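# Move the top plate from the tray stack onto the table

## Task

Lift the uppermost plate off the stack in the tray and set it down on the table so that no part of it extends beyond the blue tape outline. The remaining plates must stay inside the tray with none resting on or hanging over a tray wall, and the tray itself must be left as it was found. The result must hold by itself, not because the robot is holding it. Finally release the plate and move the tool away from it.

## Robot and tools

ROBOT. Two arms, left_arm and right_arm, each a six-joint UR7e-type arm ending in a suction cup, with no fingers. Base of left_arm: (+0.060, +0.336, 0) m, yawed slightly (quat_wxyz +1.000, 0, 0, -0.026). Base of right_arm: (+0.053, -0.359, 0) m (quat_wxyz +0.999, 0, 0, -0.038). The controlled point of each arm is its cup point: the centre of the cup rim when it touches nothing. The cup opens along the cup point's own +z axis. About 7 cm back from the rim the tool body and wrist camera widen to roughly 8 cm sideways, so keep that clearance around trays and plates.

FRAME. Every pose is given in one scene frame: origin on the table surface midway between the arms, +z upward, +x away from the robots over the table, +y toward left_arm. The arm names do not refer to image sides. Reported cup point positions get less accurate at long reach, and an almost fully stretched arm may overshoot or stray.

ROW FORMAT (used by both motion tools). One flat list of 16 numbers covering both arms: left x, y, z (metres), qw, qx, qy, qz (unit quaternion, w first), left suction; then the same eight for the right arm. Position and quaternion are an absolute target pose for the cup point in the scene frame, not an offset. Suction runs from -1 to 1: +1 asks for full vacuum (about 55 kPa under ambient), smaller positive values ask for that fraction, and 0.05 or less switches it off. The setting persists, and 0 is a real command, so resend an arm's current suction value if it should not change. To keep an arm still, resend exactly the pose from the last result taken before it stopped; to keep an orientation fixed, keep sending the same quaternion instead of copying a drifted one.

execute_actions. Argument actions is a list holding at most one item. An empty list only returns the current state with pictures. An action item is {"rows": [...], "steps": n}: 1 to 15 rows, n from 8 to 15 (default 15), each step lasting 1/30 s; rows are used one per step and the last row repeats. A wait item is {"steps": n} with n up to 300, counted from the previous result, and your reply time is part of it. Optional pictures: true adds camera images. A call is rejected outright if any target lies more than 0.6 m from that arm's last reported position along any cup point axis. On every step the command is clamped to within 100 mm and 16 degrees of the measured pose, so long moves need several calls. The result is captured 8 steps before the action ends; those remaining steps run while you compose the next reply. Motion trails commands by about 0.17 s.

move. Argument target: one 16-number row as above (absolute poses). Each cup point travels a straight line to its pose, turning the shorter way; both paths finish together, lasting 0.5 to 10 s (cut off at 10 s). speed: 0.002 to 0.5 m/s, default 0.25; rotation is capped at twice that in rad/s. stop_force (optional, 9 to 40 N, one value for both arms, not allowed in the first 0.2 s): an arm's path ends when its wrist sensor feels that much extra resistance for two steps; it then retreats to its position two steps back and holds. Use it with a very low speed for approaching a surface, and only for arms that do not rotate during the move. Omit it when lifting off something the cup is pressing on. The move line reports done, off_target, moving, held, contact or fault per arm, plus limits=paced (target clipped) or limits=held (some steps blocked), and each cup point's remaining distance.

wait. seconds from 0 to 10; sends nothing new.

zoom_image. camera is one of cam_high (896x504), cam_low (896x504), cam_left_wrist (616x616), cam_right_wrist (616x616); region is [x0, y0, x1, y1] in that image's pixels, origin top left, no larger than 504 by 504.

read_manual. Optional section "licences"; returns licence text only.

finished_scene. scene: the number of the current scene.

RESULTS. The state line gives each cup point's position, quaternion and velocities. HELD marks steps where your row was not fully sent; a pose unreachable line names an arm whose command was altered by the clearance check. A Hand target line appears only when no steps remain pending. Wrist force and torque are read along the cup point's own axes, with offsets up to about 4 N, noise up to about 2.4 N, and saturation near 50 N; pressing down shows force pointing back into the arm. suction_measured shows the vacuum reached; part_present turns 1 at 0.50 and back to 0 below 0.45. Joint torque readings are noisy and offset.

GRIPPING. Turn suction on and press the 29 mm rim flat onto a smooth area of the plate, away from its edge, holes or seams, so it seals all round. A sealed cup shrinks up to about 10 mm. To release, set the plate down so it rests on the table, then switch suction off and lift at least 15 mm. If the cup seals to the table, switch suction off to free it.

AVOID. Contact torque reaching a joint limit (133 N m for the three big joints, 24.9 N m for the wrists) or an outside force of 150 N stops that arm for 10 s. Stiff arms fault easily if driven even slightly into a hard surface. Motors warn from 70 °C and brake at 85 °C, so do not hold loads longer than needed. Never let the arms collide or press each other. Do not knock the tray, scatter the other plates, or push anything off the table; loose objects may occasionally get nudged by outside disturbances, so check before finishing.

Each tool is called after "Emit:" in YAML: its name, and indented under it one key for each argument.

## Session

Emit:
execute_actions:
  actions: []

Scene clock: 0.00 s of 4900.00 s.
left_arm: end_effector_position=(+0.4893, +0.3139, +0.2285) suction_measured=0.00 part_present=0 end_effector_quat_wxyz=(+0.002, -0.232, +0.973, -0.000) end_effector_velocity=(+0.000, +0.000, +0.000) end_effector_angular_velocity=(-0.000, -0.001, +0.001) | right_arm: end_effector_position=(+0.4812, -0.3912, +0.2265) suction_measured=0.01 part_present=0 end_effector_quat_wxyz=(-0.001, +0.295, +0.955, -0.001) end_effector_velocity=(-0.000, +0.001, -0.000) end_effector_angular_velocity=(+0.000, +0.000, +0.002)
Joint positions: left_arm=[-0.317 -1.724  2.041 -1.891 -1.569 -0.838] | right_arm=[-0.315 -1.721  2.043 -1.891 -1.572  0.209]
Joint velocities: left_arm=[ 0.001 -0.    -0.    -0.    -0.    -0.   ] | right_arm=[ 0.001 -0.001  0.001  0.     0.    -0.002]
Joint torques (N m, as the arm reports them, + toward a larger angle): no reading
Motor temperatures (°C, as the motors report them): left_arm=[24 24 27 35 35 35] | right_arm=[24 25 24 33 30 33]
Wrist force (N, on the end effector, along its own x y z axes, offset not removed): no reading
Wrist torque (N m, same axes, about the end effector's origin, offset not removed): no reading
Hand target (left_arm): +0.489, +0.314, +0.228; +0.002, -0.232, +0.973, -0.000
Hand target (right_arm): +0.481, -0.391, +0.226; -0.001, +0.295, +0.955, -0.001

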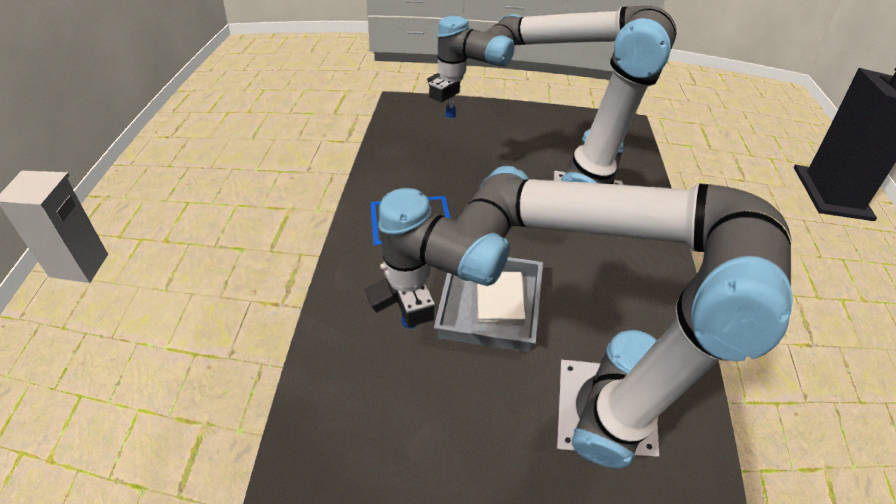

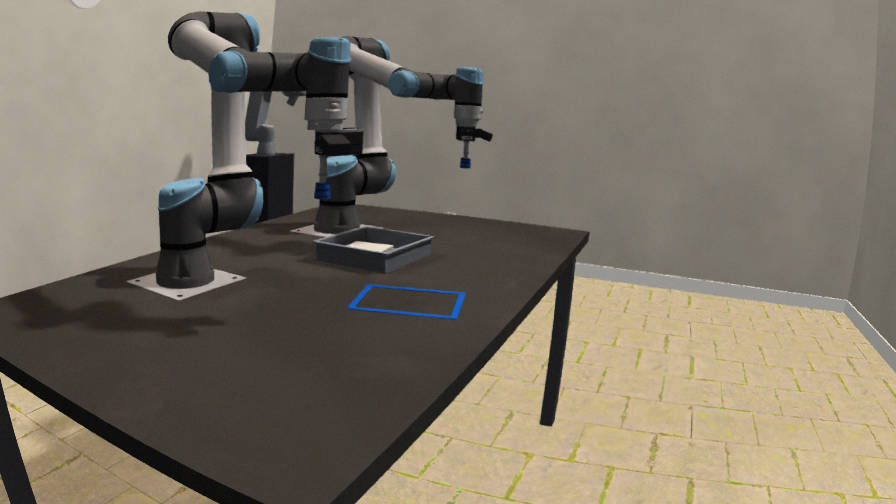

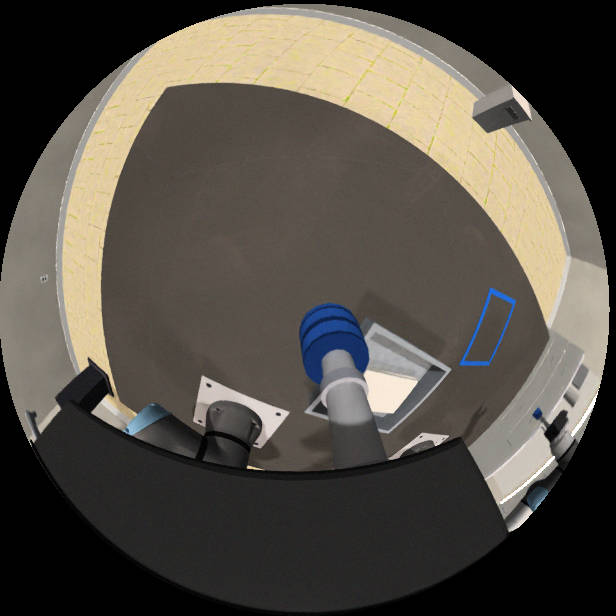

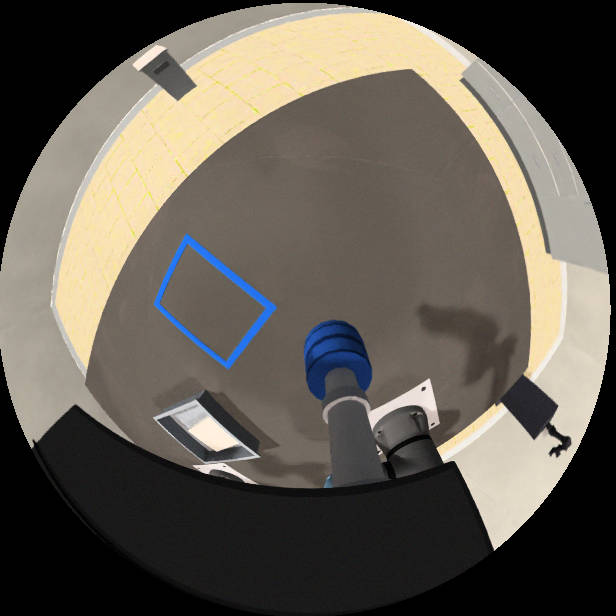

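Emit:
zoom_image:
  camera: "cam_high"
  region: [340, 160, 680, 380]

Emit:
zoom_image:
  camera: "cam_low"
  region: [280, 200, 500, 330]

Region (340, 160, 680, 380) of cam_high's 896x504 image, scaled by 1.482, with more detail than that image has; it fills the top 326 rows of this view, and the rest is white.

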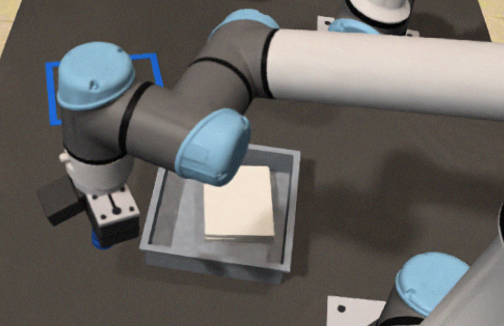

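Region (280, 200, 500, 330) of cam_low's 896x504 image, scaled by 2.291, with more detail than that image has; it fills the top 298 rows of this view, and the rest is white.

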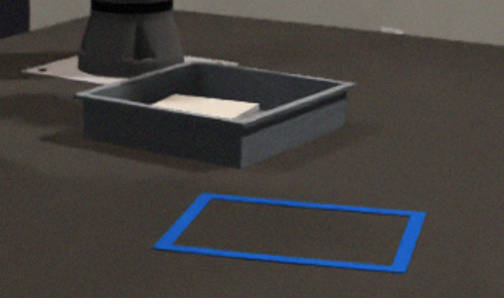

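Emit:
move:
  target: [0.31,0.09,0.18,0,0,1,0,0,0.4812,-0.3912,0.2265,-0.001,0.295,0.955,-0.001,0]
  speed: 0.25

Scene clock: 4.87 s of 4900.00 s.
left_arm: end_effector_position=(+0.3099, +0.0900, +0.1799) suction_measured=0.00 part_present=0 end_effector_quat_wxyz=(-0.001, -0.000, +1.000, -0.001) end_effector_velocity=(-0.001, -0.002, -0.000) end_effector_angular_velocity=(-0.001, -0.002, -0.002) | right_arm: end_effector_position=(+0.4812, -0.3912, +0.2265) suction_measured=0.01 part_present=0 end_effector_quat_wxyz=(-0.001, +0.295, +0.955, -0.001) end_effector_velocity=(+0.000, -0.000, +0.001) end_effector_angular_velocity=(-0.001, -0.002, -0.001)
Joint positions: left_arm=[-1.116 -1.898  2.299 -1.974 -1.573 -1.168] | right_arm=[-0.315 -1.721  2.042 -1.891 -1.573  0.21 ]
Joint velocities: left_arm=[-0.006  0.002 -0.001 -0.003  0.001 -0.004] | right_arm=[-0.    -0.002 -0.001  0.     0.     0.001]
Joint torques (N m, as the arm reports them, + toward a larger angle): left_arm=[ -6.28   0.05 -13.33  -4.78   2.49  -3.14] | right_arm=[  7.64  -3.48 -26.38  -0.79  -0.81   1.92]
Motor temperatures (°C, as the motors report them): left_arm=[24 24 27 35 35 35] | right_arm=[24 25 24 33 30 33]
Wrist force (N, on the end effector, along its own x y z axes, offset not removed): left_arm=[0.0 -0.6 -0.2] | right_arm=[-2.7 0.1 1.0]
Wrist torque (N m, same axes, about the end effector's origin, offset not removed): left_arm=[-0.02 0.18 -0.20] | right_arm=[0.01 0.33 -0.01]
Hand target (left_arm): +0.310, +0.090, +0.180; -0.001, +0.000, +1.000, -0.001
Hand target (right_arm): +0.481, -0.391, +0.227; -0.001, +0.295, +0.955, -0.001
Off the commanded pose (left_arm): 0.000 m, 0 deg.
Off the commanded pose (right_arm): 0.000 m, 0 deg.
Kept back: nothing.
move: done

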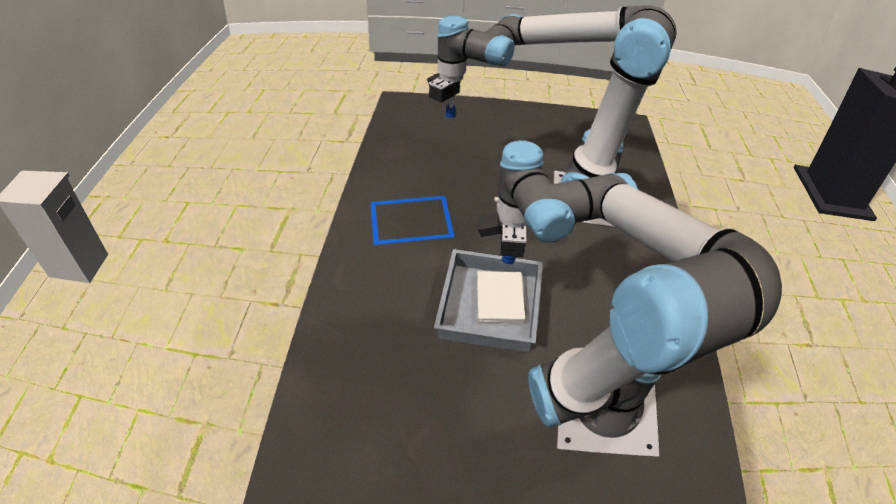

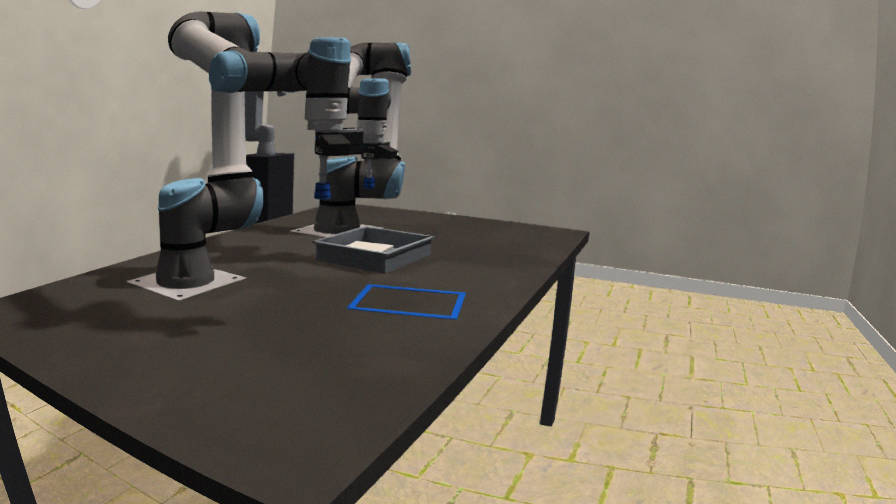

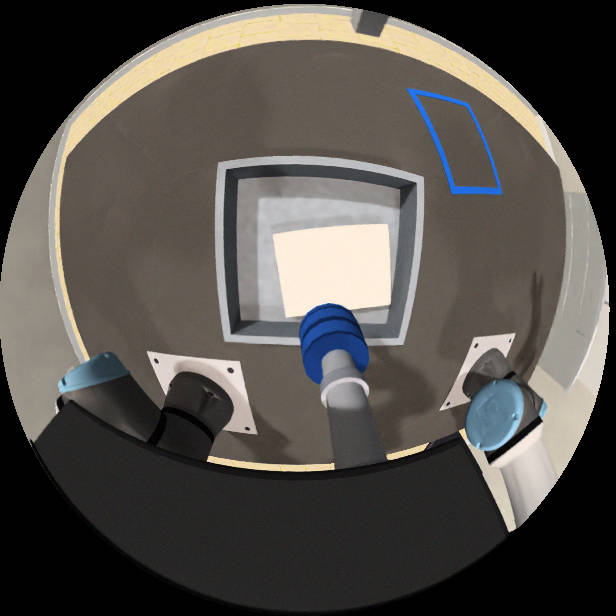

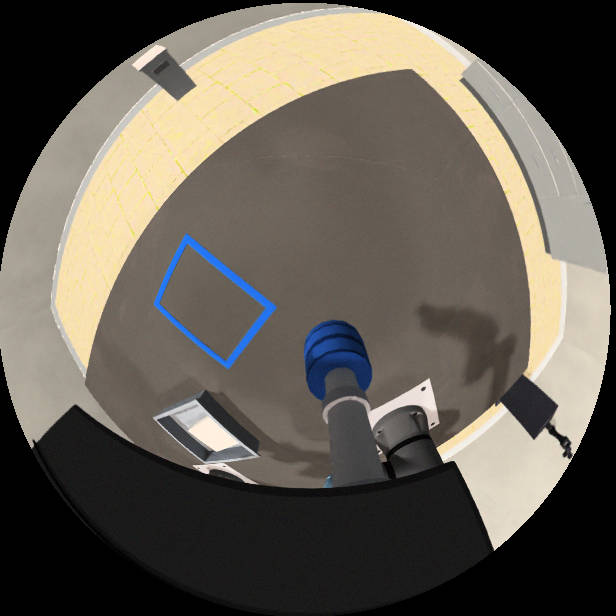

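Emit:
move:
  target: [0.318,0.074,0.08,0,-0.057,0.998,0,0,0.4812,-0.3912,0.2265,-0.001,0.295,0.955,-0.001,0]
  speed: 0.15

Scene clock: 7.63 s of 4900.00 s.
left_arm: end_effector_position=(+0.3180, +0.0739, +0.0803) suction_measured=0.00 part_present=0 end_effector_quat_wxyz=(-0.000, -0.057, +0.998, +0.000) end_effector_velocity=(+0.000, -0.001, -0.003) end_effector_angular_velocity=(+0.000, -0.000, +0.001) | right_arm: end_effector_position=(+0.4812, -0.3912, +0.2265) suction_measured=0.01 part_present=0 end_effector_quat_wxyz=(-0.001, +0.295, +0.955, -0.001) end_effector_velocity=(+0.000, +0.000, +0.001) end_effector_angular_velocity=(-0.000, -0.002, -0.000)
Joint positions: left_arm=[-1.114 -1.661  2.432 -2.342 -1.571 -1.28 ] | right_arm=[-0.315 -1.721  2.042 -1.891 -1.573  0.21 ]
Joint velocities: left_arm=[ 0.     0.008  0.002 -0.01   0.    -0.001] | right_arm=[-0.    -0.001 -0.     0.     0.     0.   ]
Joint torques (N m, as the arm reports them, + toward a larger angle): left_arm=[ 6.19 -4.12 -9.16 -4.79  2.39 -3.03] | right_arm=[  7.14  -1.14 -25.74  -0.92  -0.59   2.03]
Motor temperatures (°C, as the motors report them): left_arm=[24 24 27 35 35 35] | right_arm=[24 25 24 33 30 33]
Wrist force (N, on the end effector, along its own x y z axes, offset not removed): left_arm=[-0.5 0.3 -0.8] | right_arm=[-0.4 0.6 1.8]
Wrist torque (N m, same axes, about the end effector's origin, offset not removed): left_arm=[0.12 0.25 -0.17] | right_arm=[0.01 0.01 0.11]
Hand target (left_arm): +0.318, +0.074, +0.080; -0.000, -0.057, +0.998, +0.000
Hand target (right_arm): +0.481, -0.391, +0.226; -0.001, +0.295, +0.955, -0.001
Off the commanded pose (left_arm): 0.000 m, 0 deg.
Off the commanded pose (right_arm): 0.000 m, 0 deg.
Kept back: nothing.
move: done

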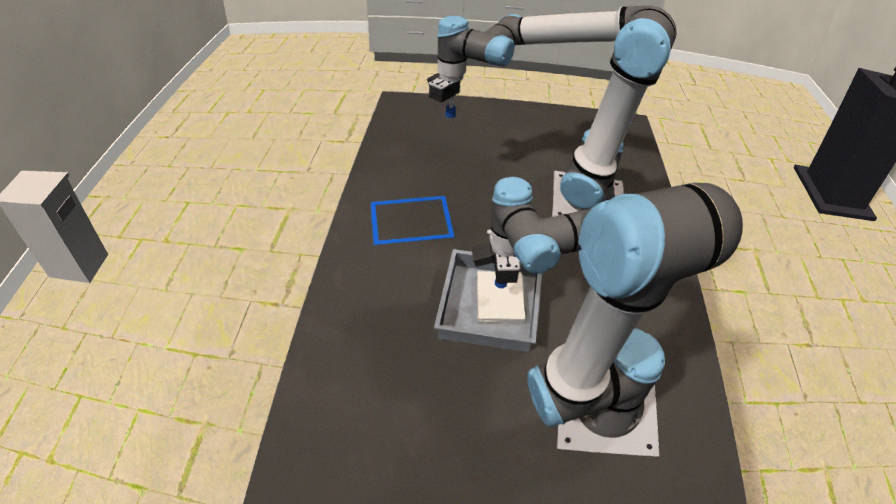

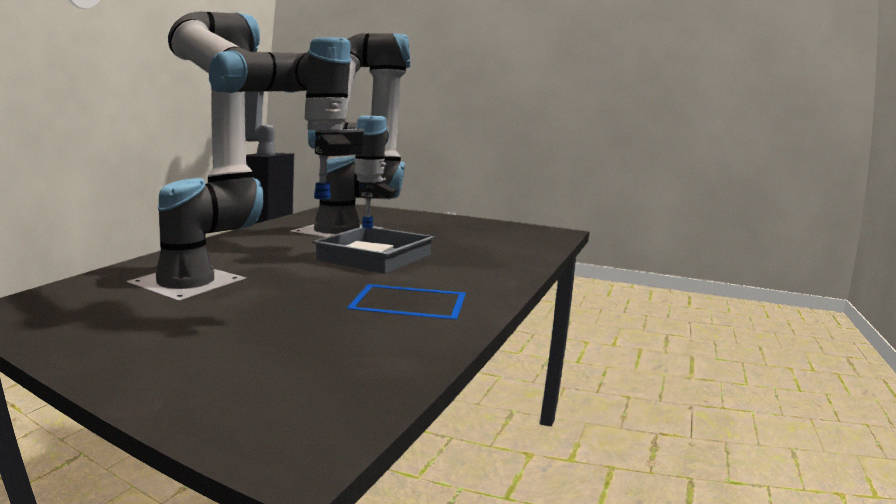

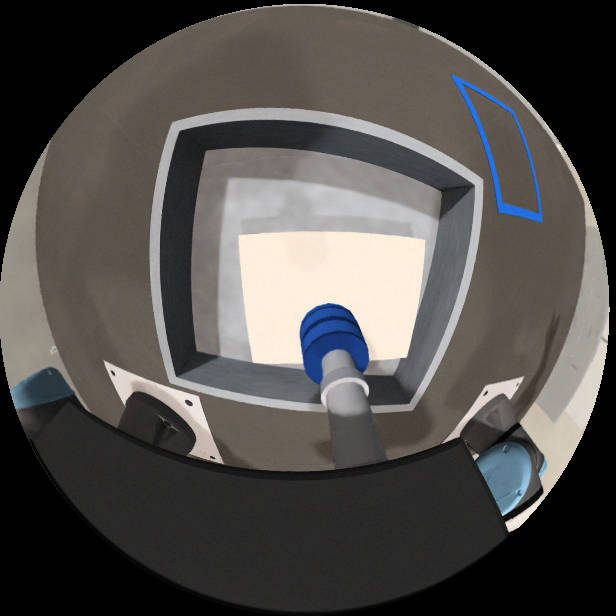

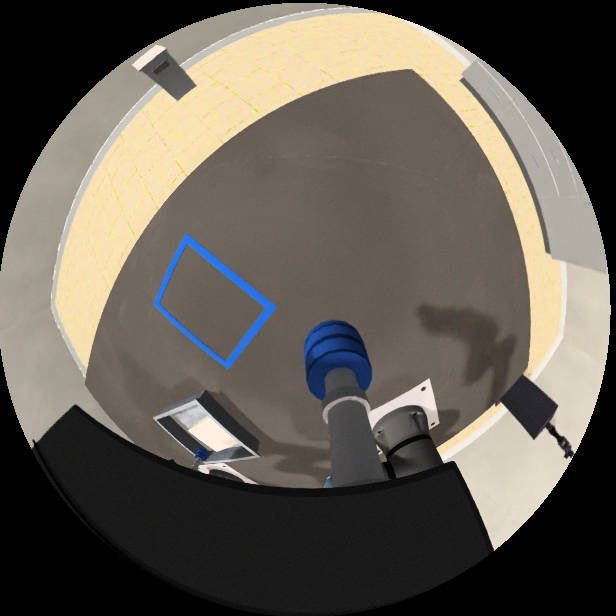

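Emit:
zoom_image:
  camera: "cam_high"
  region: [425, 240, 555, 360]

Emit:
zoom_image:
  camera: "cam_low"
  region: [300, 190, 450, 280]

Region (425, 240, 555, 360) of cam_high's 896x504 image, scaled by 3.877, with more detail than that image has; it fills the top 465 rows of this view, and the rest is white.

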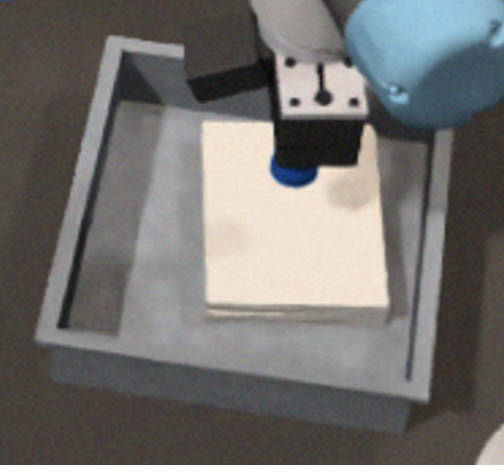

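Region (300, 190, 450, 280) of cam_low's 896x504 image, scaled by 3.360, with more detail than that image has; it fills the top 302 rows of this view, and the rest is white.

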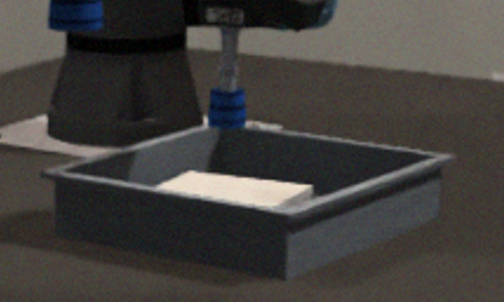

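Emit:
move:
  target: [0.316,0.070,0.045,0,-0.057,0.998,0,0,0.4812,-0.3912,0.2265,-0.001,0.295,0.955,-0.001,0]
  speed: 0.08

Scene clock: 9.47 s of 4900.00 s.
left_arm: end_effector_position=(+0.3160, +0.0700, +0.0453) suction_measured=0.00 part_present=0 end_effector_quat_wxyz=(-0.000, -0.057, +0.998, +0.000) end_effector_velocity=(-0.000, +0.000, -0.003) end_effector_angular_velocity=(+0.000, +0.001, +0.001) | right_arm: end_effector_position=(+0.4812, -0.3912, +0.2265) suction_measured=0.01 part_present=0 end_effector_quat_wxyz=(-0.001, +0.295, +0.955, -0.001) end_effector_velocity=(+0.000, -0.000, +0.001) end_effector_angular_velocity=(-0.001, -0.002, +0.000)
Joint positions: left_arm=[-1.124 -1.56   2.472 -2.482 -1.571 -1.29 ] | right_arm=[-0.315 -1.721  2.042 -1.891 -1.573  0.21 ]
Joint velocities: left_arm=[ 0.001  0.009  0.003 -0.012 -0.001 -0.001] | right_arm=[-0.001 -0.001 -0.001 -0.     0.    -0.001]
Joint torques (N m, as the arm reports them, + toward a larger angle): left_arm=[-7.7  -6.66 -6.04 -4.82 -0.49 -2.96] | right_arm=[  6.43  -2.28 -25.81  -1.    -0.74   1.98]
Motor temperatures (°C, as the motors report them): left_arm=[24 24 27 35 35 35] | right_arm=[24 25 24 33 30 33]
Wrist force (N, on the end effector, along its own x y z axes, offset not removed): left_arm=[0.1 1.2 -1.0] | right_arm=[-3.1 0.2 1.1]
Wrist torque (N m, same axes, about the end effector's origin, offset not removed): left_arm=[0.30 0.19 -0.19] | right_arm=[0.02 0.36 0.17]
Hand target (left_arm): +0.316, +0.070, +0.045; -0.000, -0.057, +0.998, -0.000
Hand target (right_arm): +0.481, -0.391, +0.226; -0.001, +0.295, +0.955, -0.001
Off the commanded pose (left_arm): 0.000 m, 0 deg.
Off the commanded pose (right_arm): 0.000 m, 0 deg.
Kept back: nothing.
move: done

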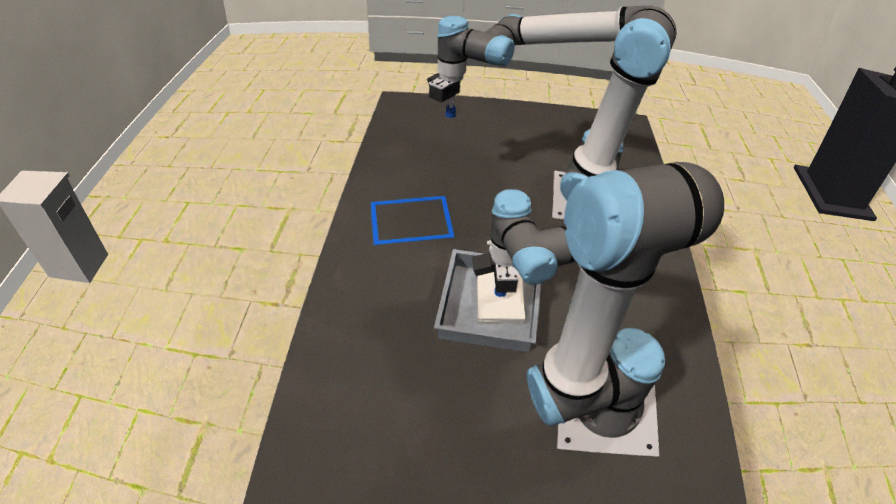

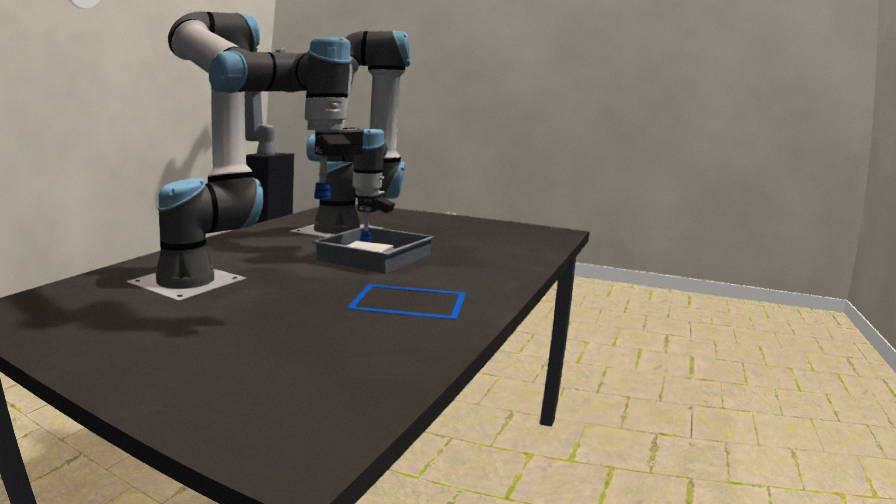

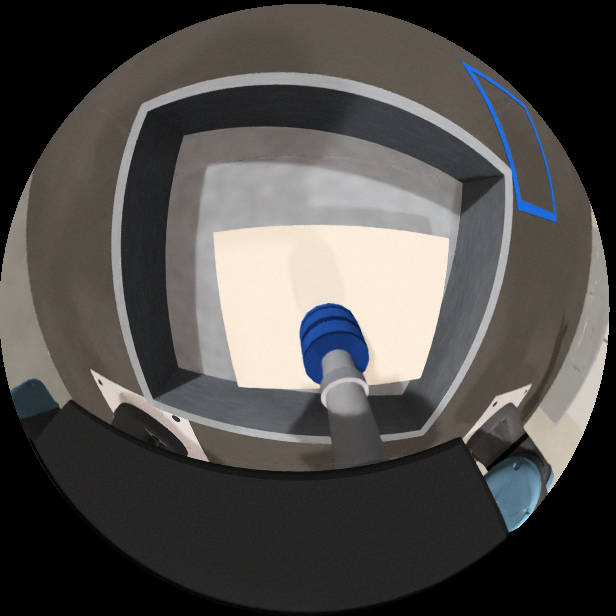

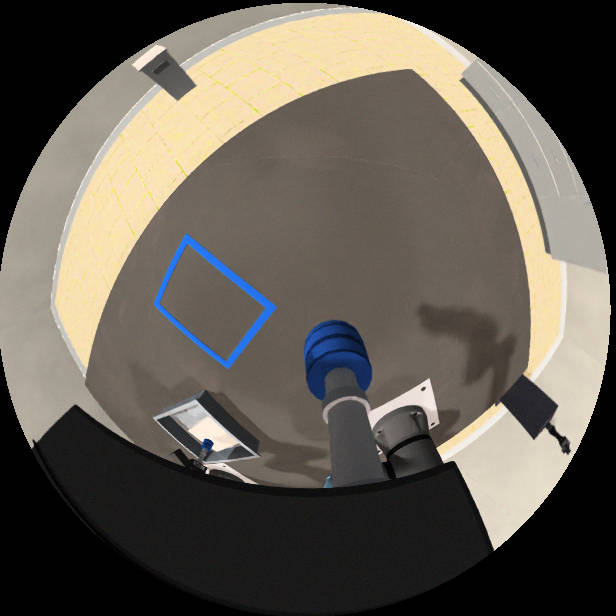

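Emit:
move:
  target: [0.316,0.067,0.022,0,-0.057,0.998,0,0.8,0.4812,-0.3912,0.2265,-0.001,0.295,0.955,-0.001,0]
  speed: 0.015
  stop_force: 10

Scene clock: 11.87 s of 4900.00 s.
left_arm: end_effector_position=(+0.3160, +0.0670, +0.0224) suction_measured=0.60 part_present=1 end_effector_quat_wxyz=(-0.000, -0.057, +0.998, +0.000) end_effector_velocity=(+0.000, -0.001, -0.003) end_effector_angular_velocity=(-0.001, +0.000, +0.000) | right_arm: end_effector_position=(+0.4812, -0.3912, +0.2265) suction_measured=0.01 part_present=0 end_effector_quat_wxyz=(-0.001, +0.295, +0.955, -0.001) end_effector_velocity=(+0.000, +0.000, -0.001) end_effector_angular_velocity=(+0.001, +0.001, +0.000)
Joint positions: left_arm=[-1.127 -1.483  2.49  -2.577 -1.571 -1.293] | right_arm=[-0.315 -1.721  2.042 -1.891 -1.573  0.21 ]
Joint velocities: left_arm=[ 0.     0.01   0.    -0.011 -0.001 -0.   ] | right_arm=[ 0.001  0.002 -0.    -0.    -0.     0.001]
Joint torques (N m, as the arm reports them, + toward a larger angle): left_arm=[ -7.25 -10.37  -5.79  -5.06   1.03  -3.12] | right_arm=[  4.98  -0.92 -26.59  -1.13  -0.54   2.02]
Motor temperatures (°C, as the motors report them): left_arm=[24 24 27 35 35 35] | right_arm=[24 25 24 33 30 33]
Wrist force (N, on the end effector, along its own x y z axes, offset not removed): left_arm=[1.1 0.0 0.9] | right_arm=[0.9 -1.3 2.3]
Wrist torque (N m, same axes, about the end effector's origin, offset not removed): left_arm=[0.06 -0.01 -0.19] | right_arm=[-0.20 -0.10 0.15]
Hand target (left_arm): +0.316, +0.067, +0.022; -0.000, -0.057, +0.998, +0.000
Hand target (right_arm): +0.481, -0.391, +0.226; -0.001, +0.295, +0.955, -0.001
Off the commanded pose (left_arm): 0.000 m, 0 deg.
Off the commanded pose (right_arm): 0.000 m, 0 deg.
Kept back: nothing.
move: done

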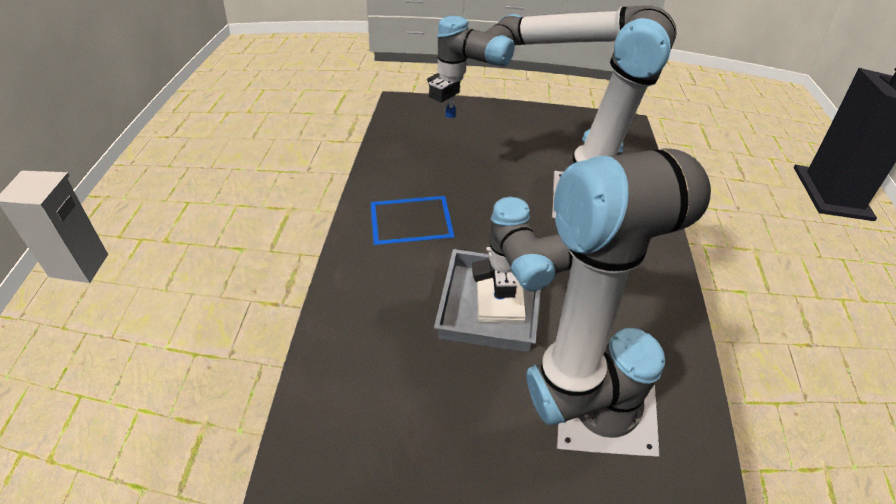

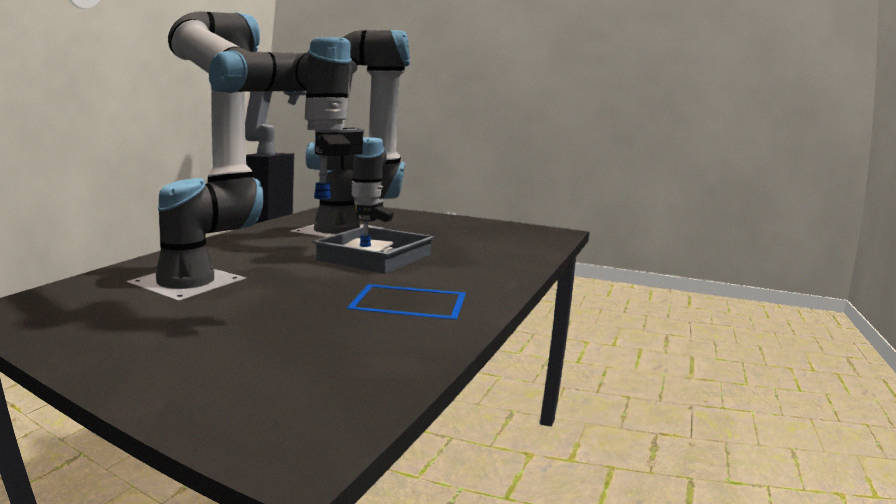

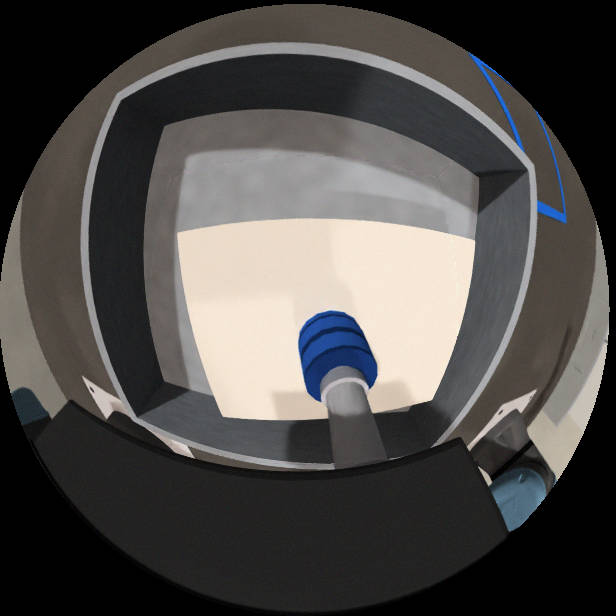

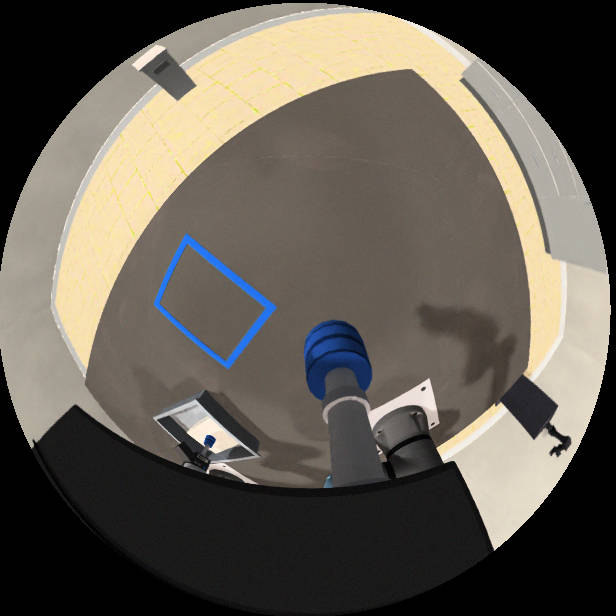

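Sealed. I'll lift a little and check whether the second plate sticks.

Emit:
move:
  target: [0.316,0.067,0.032,0,-0.057,0.998,0,0.8,0.4812,-0.3912,0.2265,-0.001,0.295,0.955,-0.001,0]
  speed: 0.01

Emit:
zoom_image:
  camera: "cam_high"
  region: [440, 270, 550, 350]

Scene clock: 13.33 s of 4900.00 s.
left_arm: end_effector_position=(+0.3160, +0.0670, +0.0317) suction_measured=0.80 part_present=1 end_effector_quat_wxyz=(+0.000, -0.057, +0.998, -0.000) end_effector_velocity=(-0.001, +0.000, +0.002) end_effector_angular_velocity=(+0.001, -0.000, -0.002) | right_arm: end_effector_position=(+0.4812, -0.3912, +0.2265) suction_measured=0.01 part_present=0 end_effector_quat_wxyz=(-0.001, +0.295, +0.955, -0.001) end_effector_velocity=(+0.000, +0.001, +0.001) end_effector_angular_velocity=(-0.000, -0.001, +0.001)
Joint positions: left_arm=[-1.127 -1.513  2.481 -2.539 -1.571 -1.293] | right_arm=[-0.315 -1.721  2.042 -1.891 -1.573  0.21 ]
Joint velocities: left_arm=[-0.002 -0.009 -0.002  0.011  0.001 -0.   ] | right_arm=[ 0.002  0.    -0.001  0.    -0.     0.001]
Joint torques (N m, as the arm reports them, + toward a larger angle): left_arm=[ -1.54 -20.36 -18.9    0.03   2.33  -2.16] | right_arm=[  5.83  -1.37 -26.6   -0.95  -0.56   2.08]
Motor temperatures (°C, as the motors report them): left_arm=[24 24 27 35 35 35] | right_arm=[24 25 24 33 30 33]
Wrist force (N, on the end effector, along its own x y z axes, offset not removed): left_arm=[0.3 -0.5 -0.1] | right_arm=[-1.5 0.4 -1.2]
Wrist torque (N m, same axes, about the end effector's origin, offset not removed): left_arm=[0.07 0.10 -0.21] | right_arm=[-0.01 0.34 0.06]
Hand target (left_arm): +0.316, +0.067, +0.032; +0.000, -0.057, +0.998, -0.000
Hand target (right_arm): +0.481, -0.391, +0.226; -0.001, +0.295, +0.955, -0.001
Off the commanded pose (left_arm): 0.000 m, 0 deg.
Off the commanded pose (right_arm): 0.000 m, 0 deg.
Kept back: nothing.
move: done

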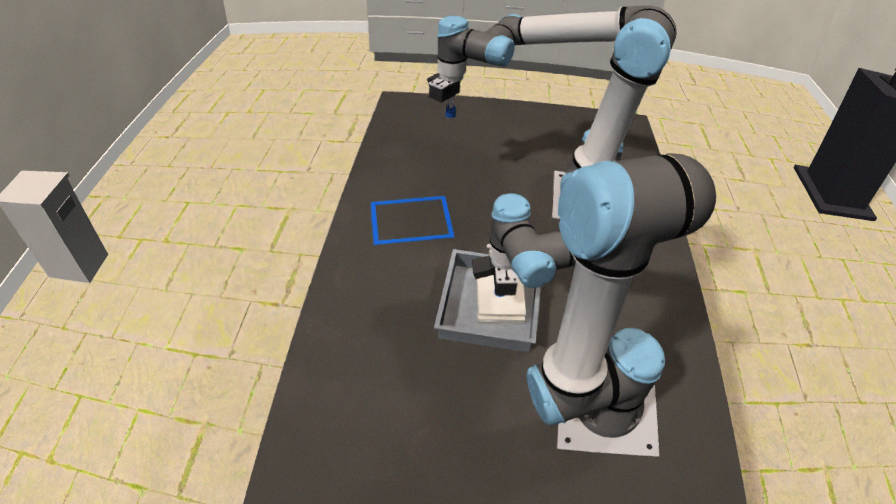

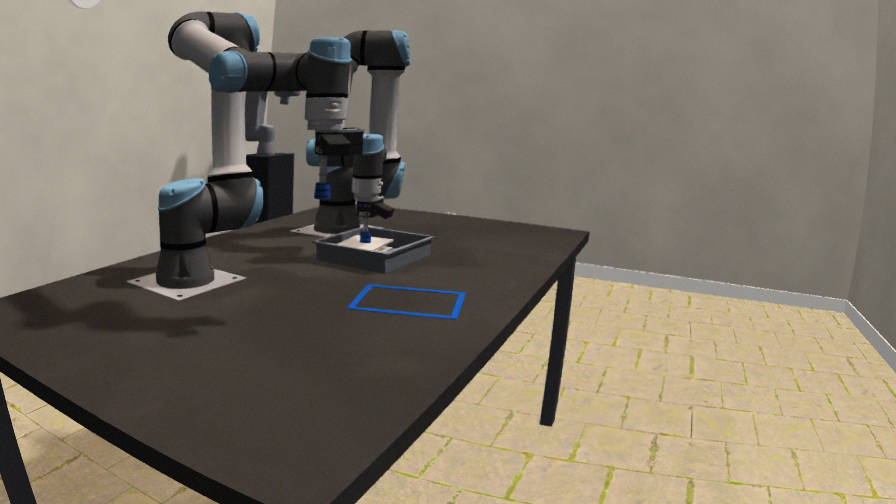

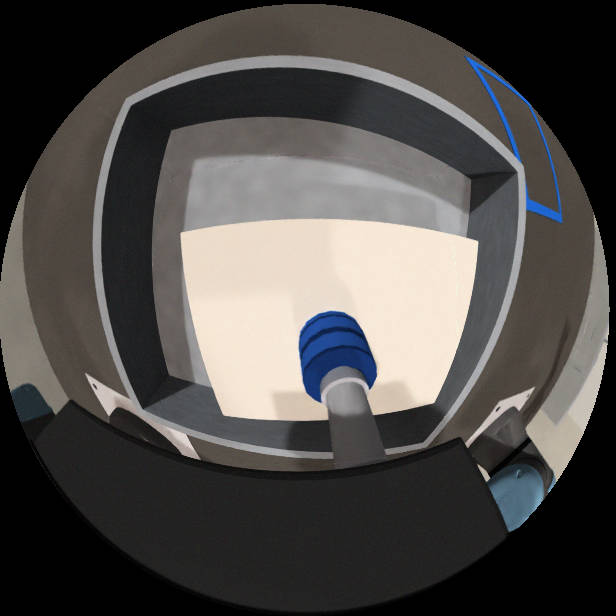

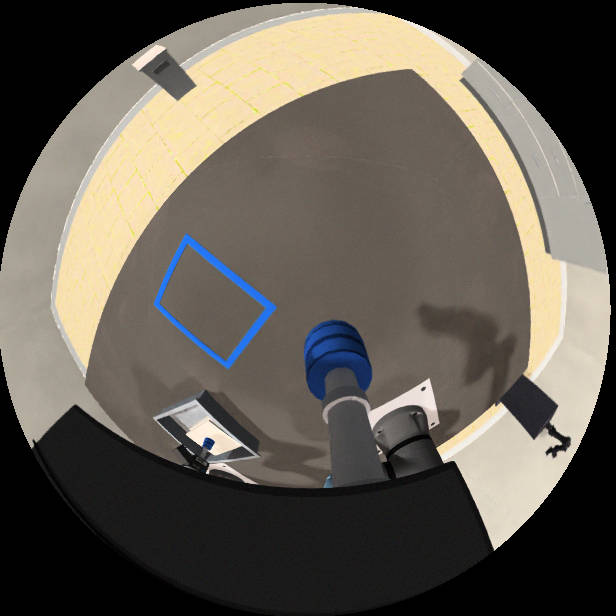

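Region (440, 270, 550, 350) of cam_high's 896x504 image, scaled by 4.582, with more detail than that image has; it fills the top 367 rows of this view, and the rest is white.

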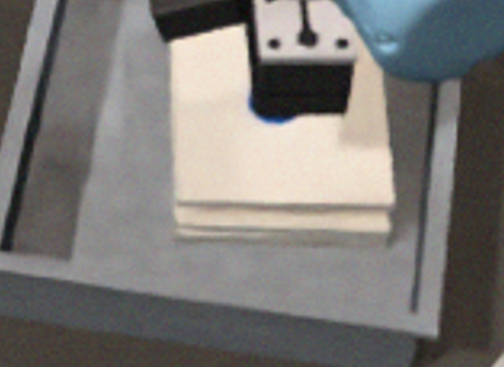

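Emit:
move:
  target: [0.322,0.070,0.095,0,-0.057,0.998,0,0.8,0.4812,-0.3912,0.2265,-0.001,0.295,0.955,-0.001,0]
  speed: 0.08

Emit:
zoom_image:
  camera: "cam_low"
  region: [300, 180, 450, 280]

Scene clock: 15.00 s of 4900.00 s.
left_arm: end_effector_position=(+0.3220, +0.0701, +0.0947) suction_measured=0.76 part_present=1 end_effector_quat_wxyz=(+0.000, -0.057, +0.998, -0.000) end_effector_velocity=(+0.001, -0.000, +0.003) end_effector_angular_velocity=(-0.001, -0.001, +0.000) | right_arm: end_effector_position=(+0.4812, -0.3912, +0.2265) suction_measured=0.01 part_present=0 end_effector_quat_wxyz=(-0.001, +0.295, +0.955, -0.001) end_effector_velocity=(+0.001, +0.000, +0.001) end_effector_angular_velocity=(-0.001, -0.002, +0.002)
Joint positions: left_arm=[-1.108 -1.68   2.399 -2.289 -1.571 -1.274] | right_arm=[-0.315 -1.721  2.042 -1.891 -1.573  0.21 ]
Joint velocities: left_arm=[ 0.001 -0.006 -0.006  0.011  0.001  0.   ] | right_arm=[ 0.001 -0.    -0.002  0.    -0.    -0.001]
Joint torques (N m, as the arm reports them, + toward a larger angle): left_arm=[  6.12 -18.06 -20.    -0.05   2.     2.75] | right_arm=[  4.17  -1.15 -26.14  -1.08  -0.49   1.88]
Motor temperatures (°C, as the motors report them): left_arm=[24 24 27 35 35 35] | right_arm=[24 25 24 33 30 33]
Wrist force (N, on the end effector, along its own x y z axes, offset not removed): left_arm=[-0.6 0.3 -0.6] | right_arm=[-2.4 0.1 0.4]
Wrist torque (N m, same axes, about the end effector's origin, offset not removed): left_arm=[0.08 0.23 -0.25] | right_arm=[0.01 0.33 0.01]
Hand target (left_arm): +0.322, +0.070, +0.095; +0.000, -0.057, +0.998, +0.000
Hand target (right_arm): +0.481, -0.391, +0.226; -0.001, +0.295, +0.955, -0.001
Off the commanded pose (left_arm): 0.000 m, 0 deg.
Off the commanded pose (right_arm): 0.000 m, 0 deg.
Kept back: nothing.
move: done

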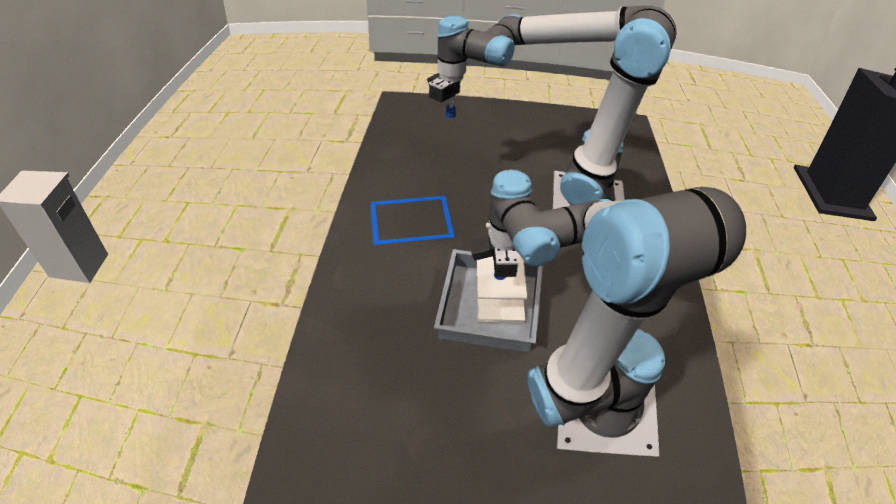

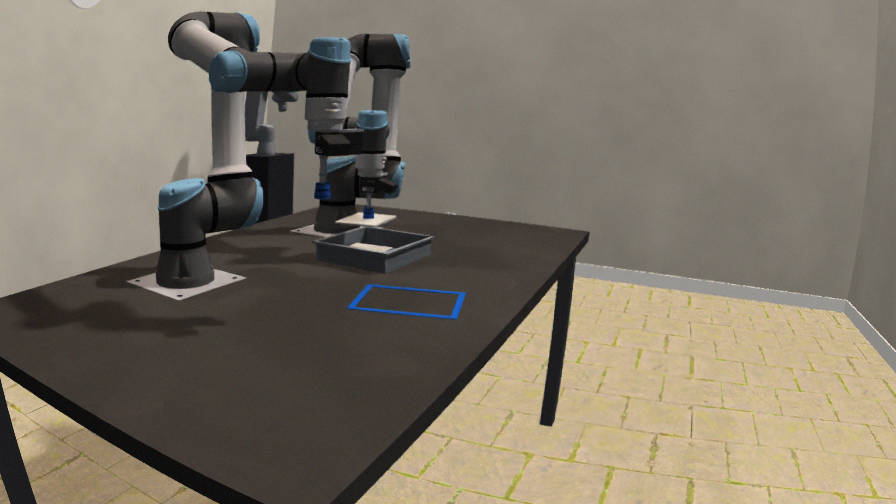

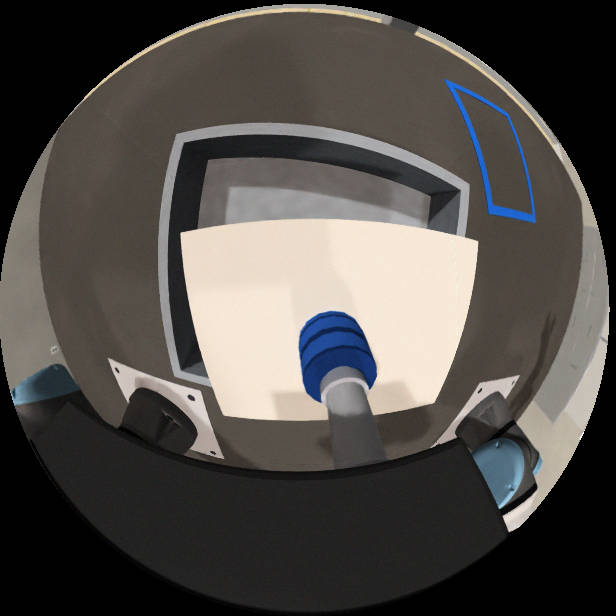

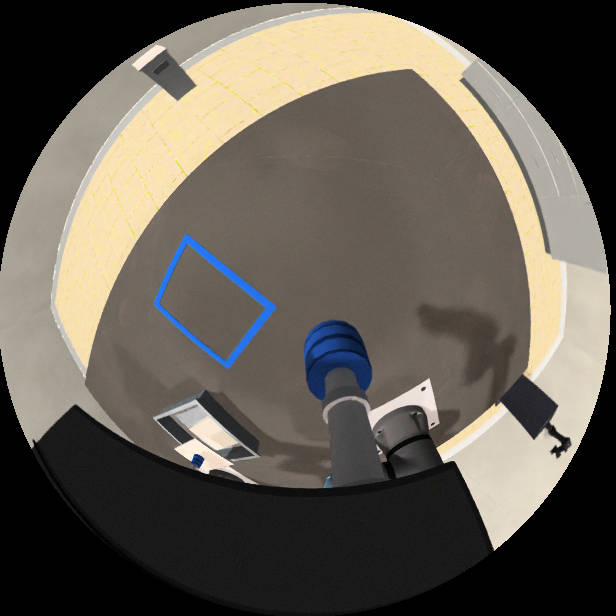

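Region (300, 180, 450, 280) of cam_low's 896x504 image, scaled by 3.360, with more detail than that image has.

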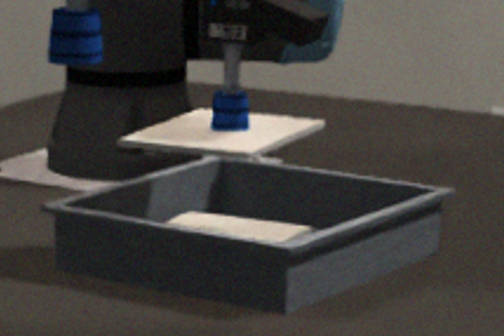

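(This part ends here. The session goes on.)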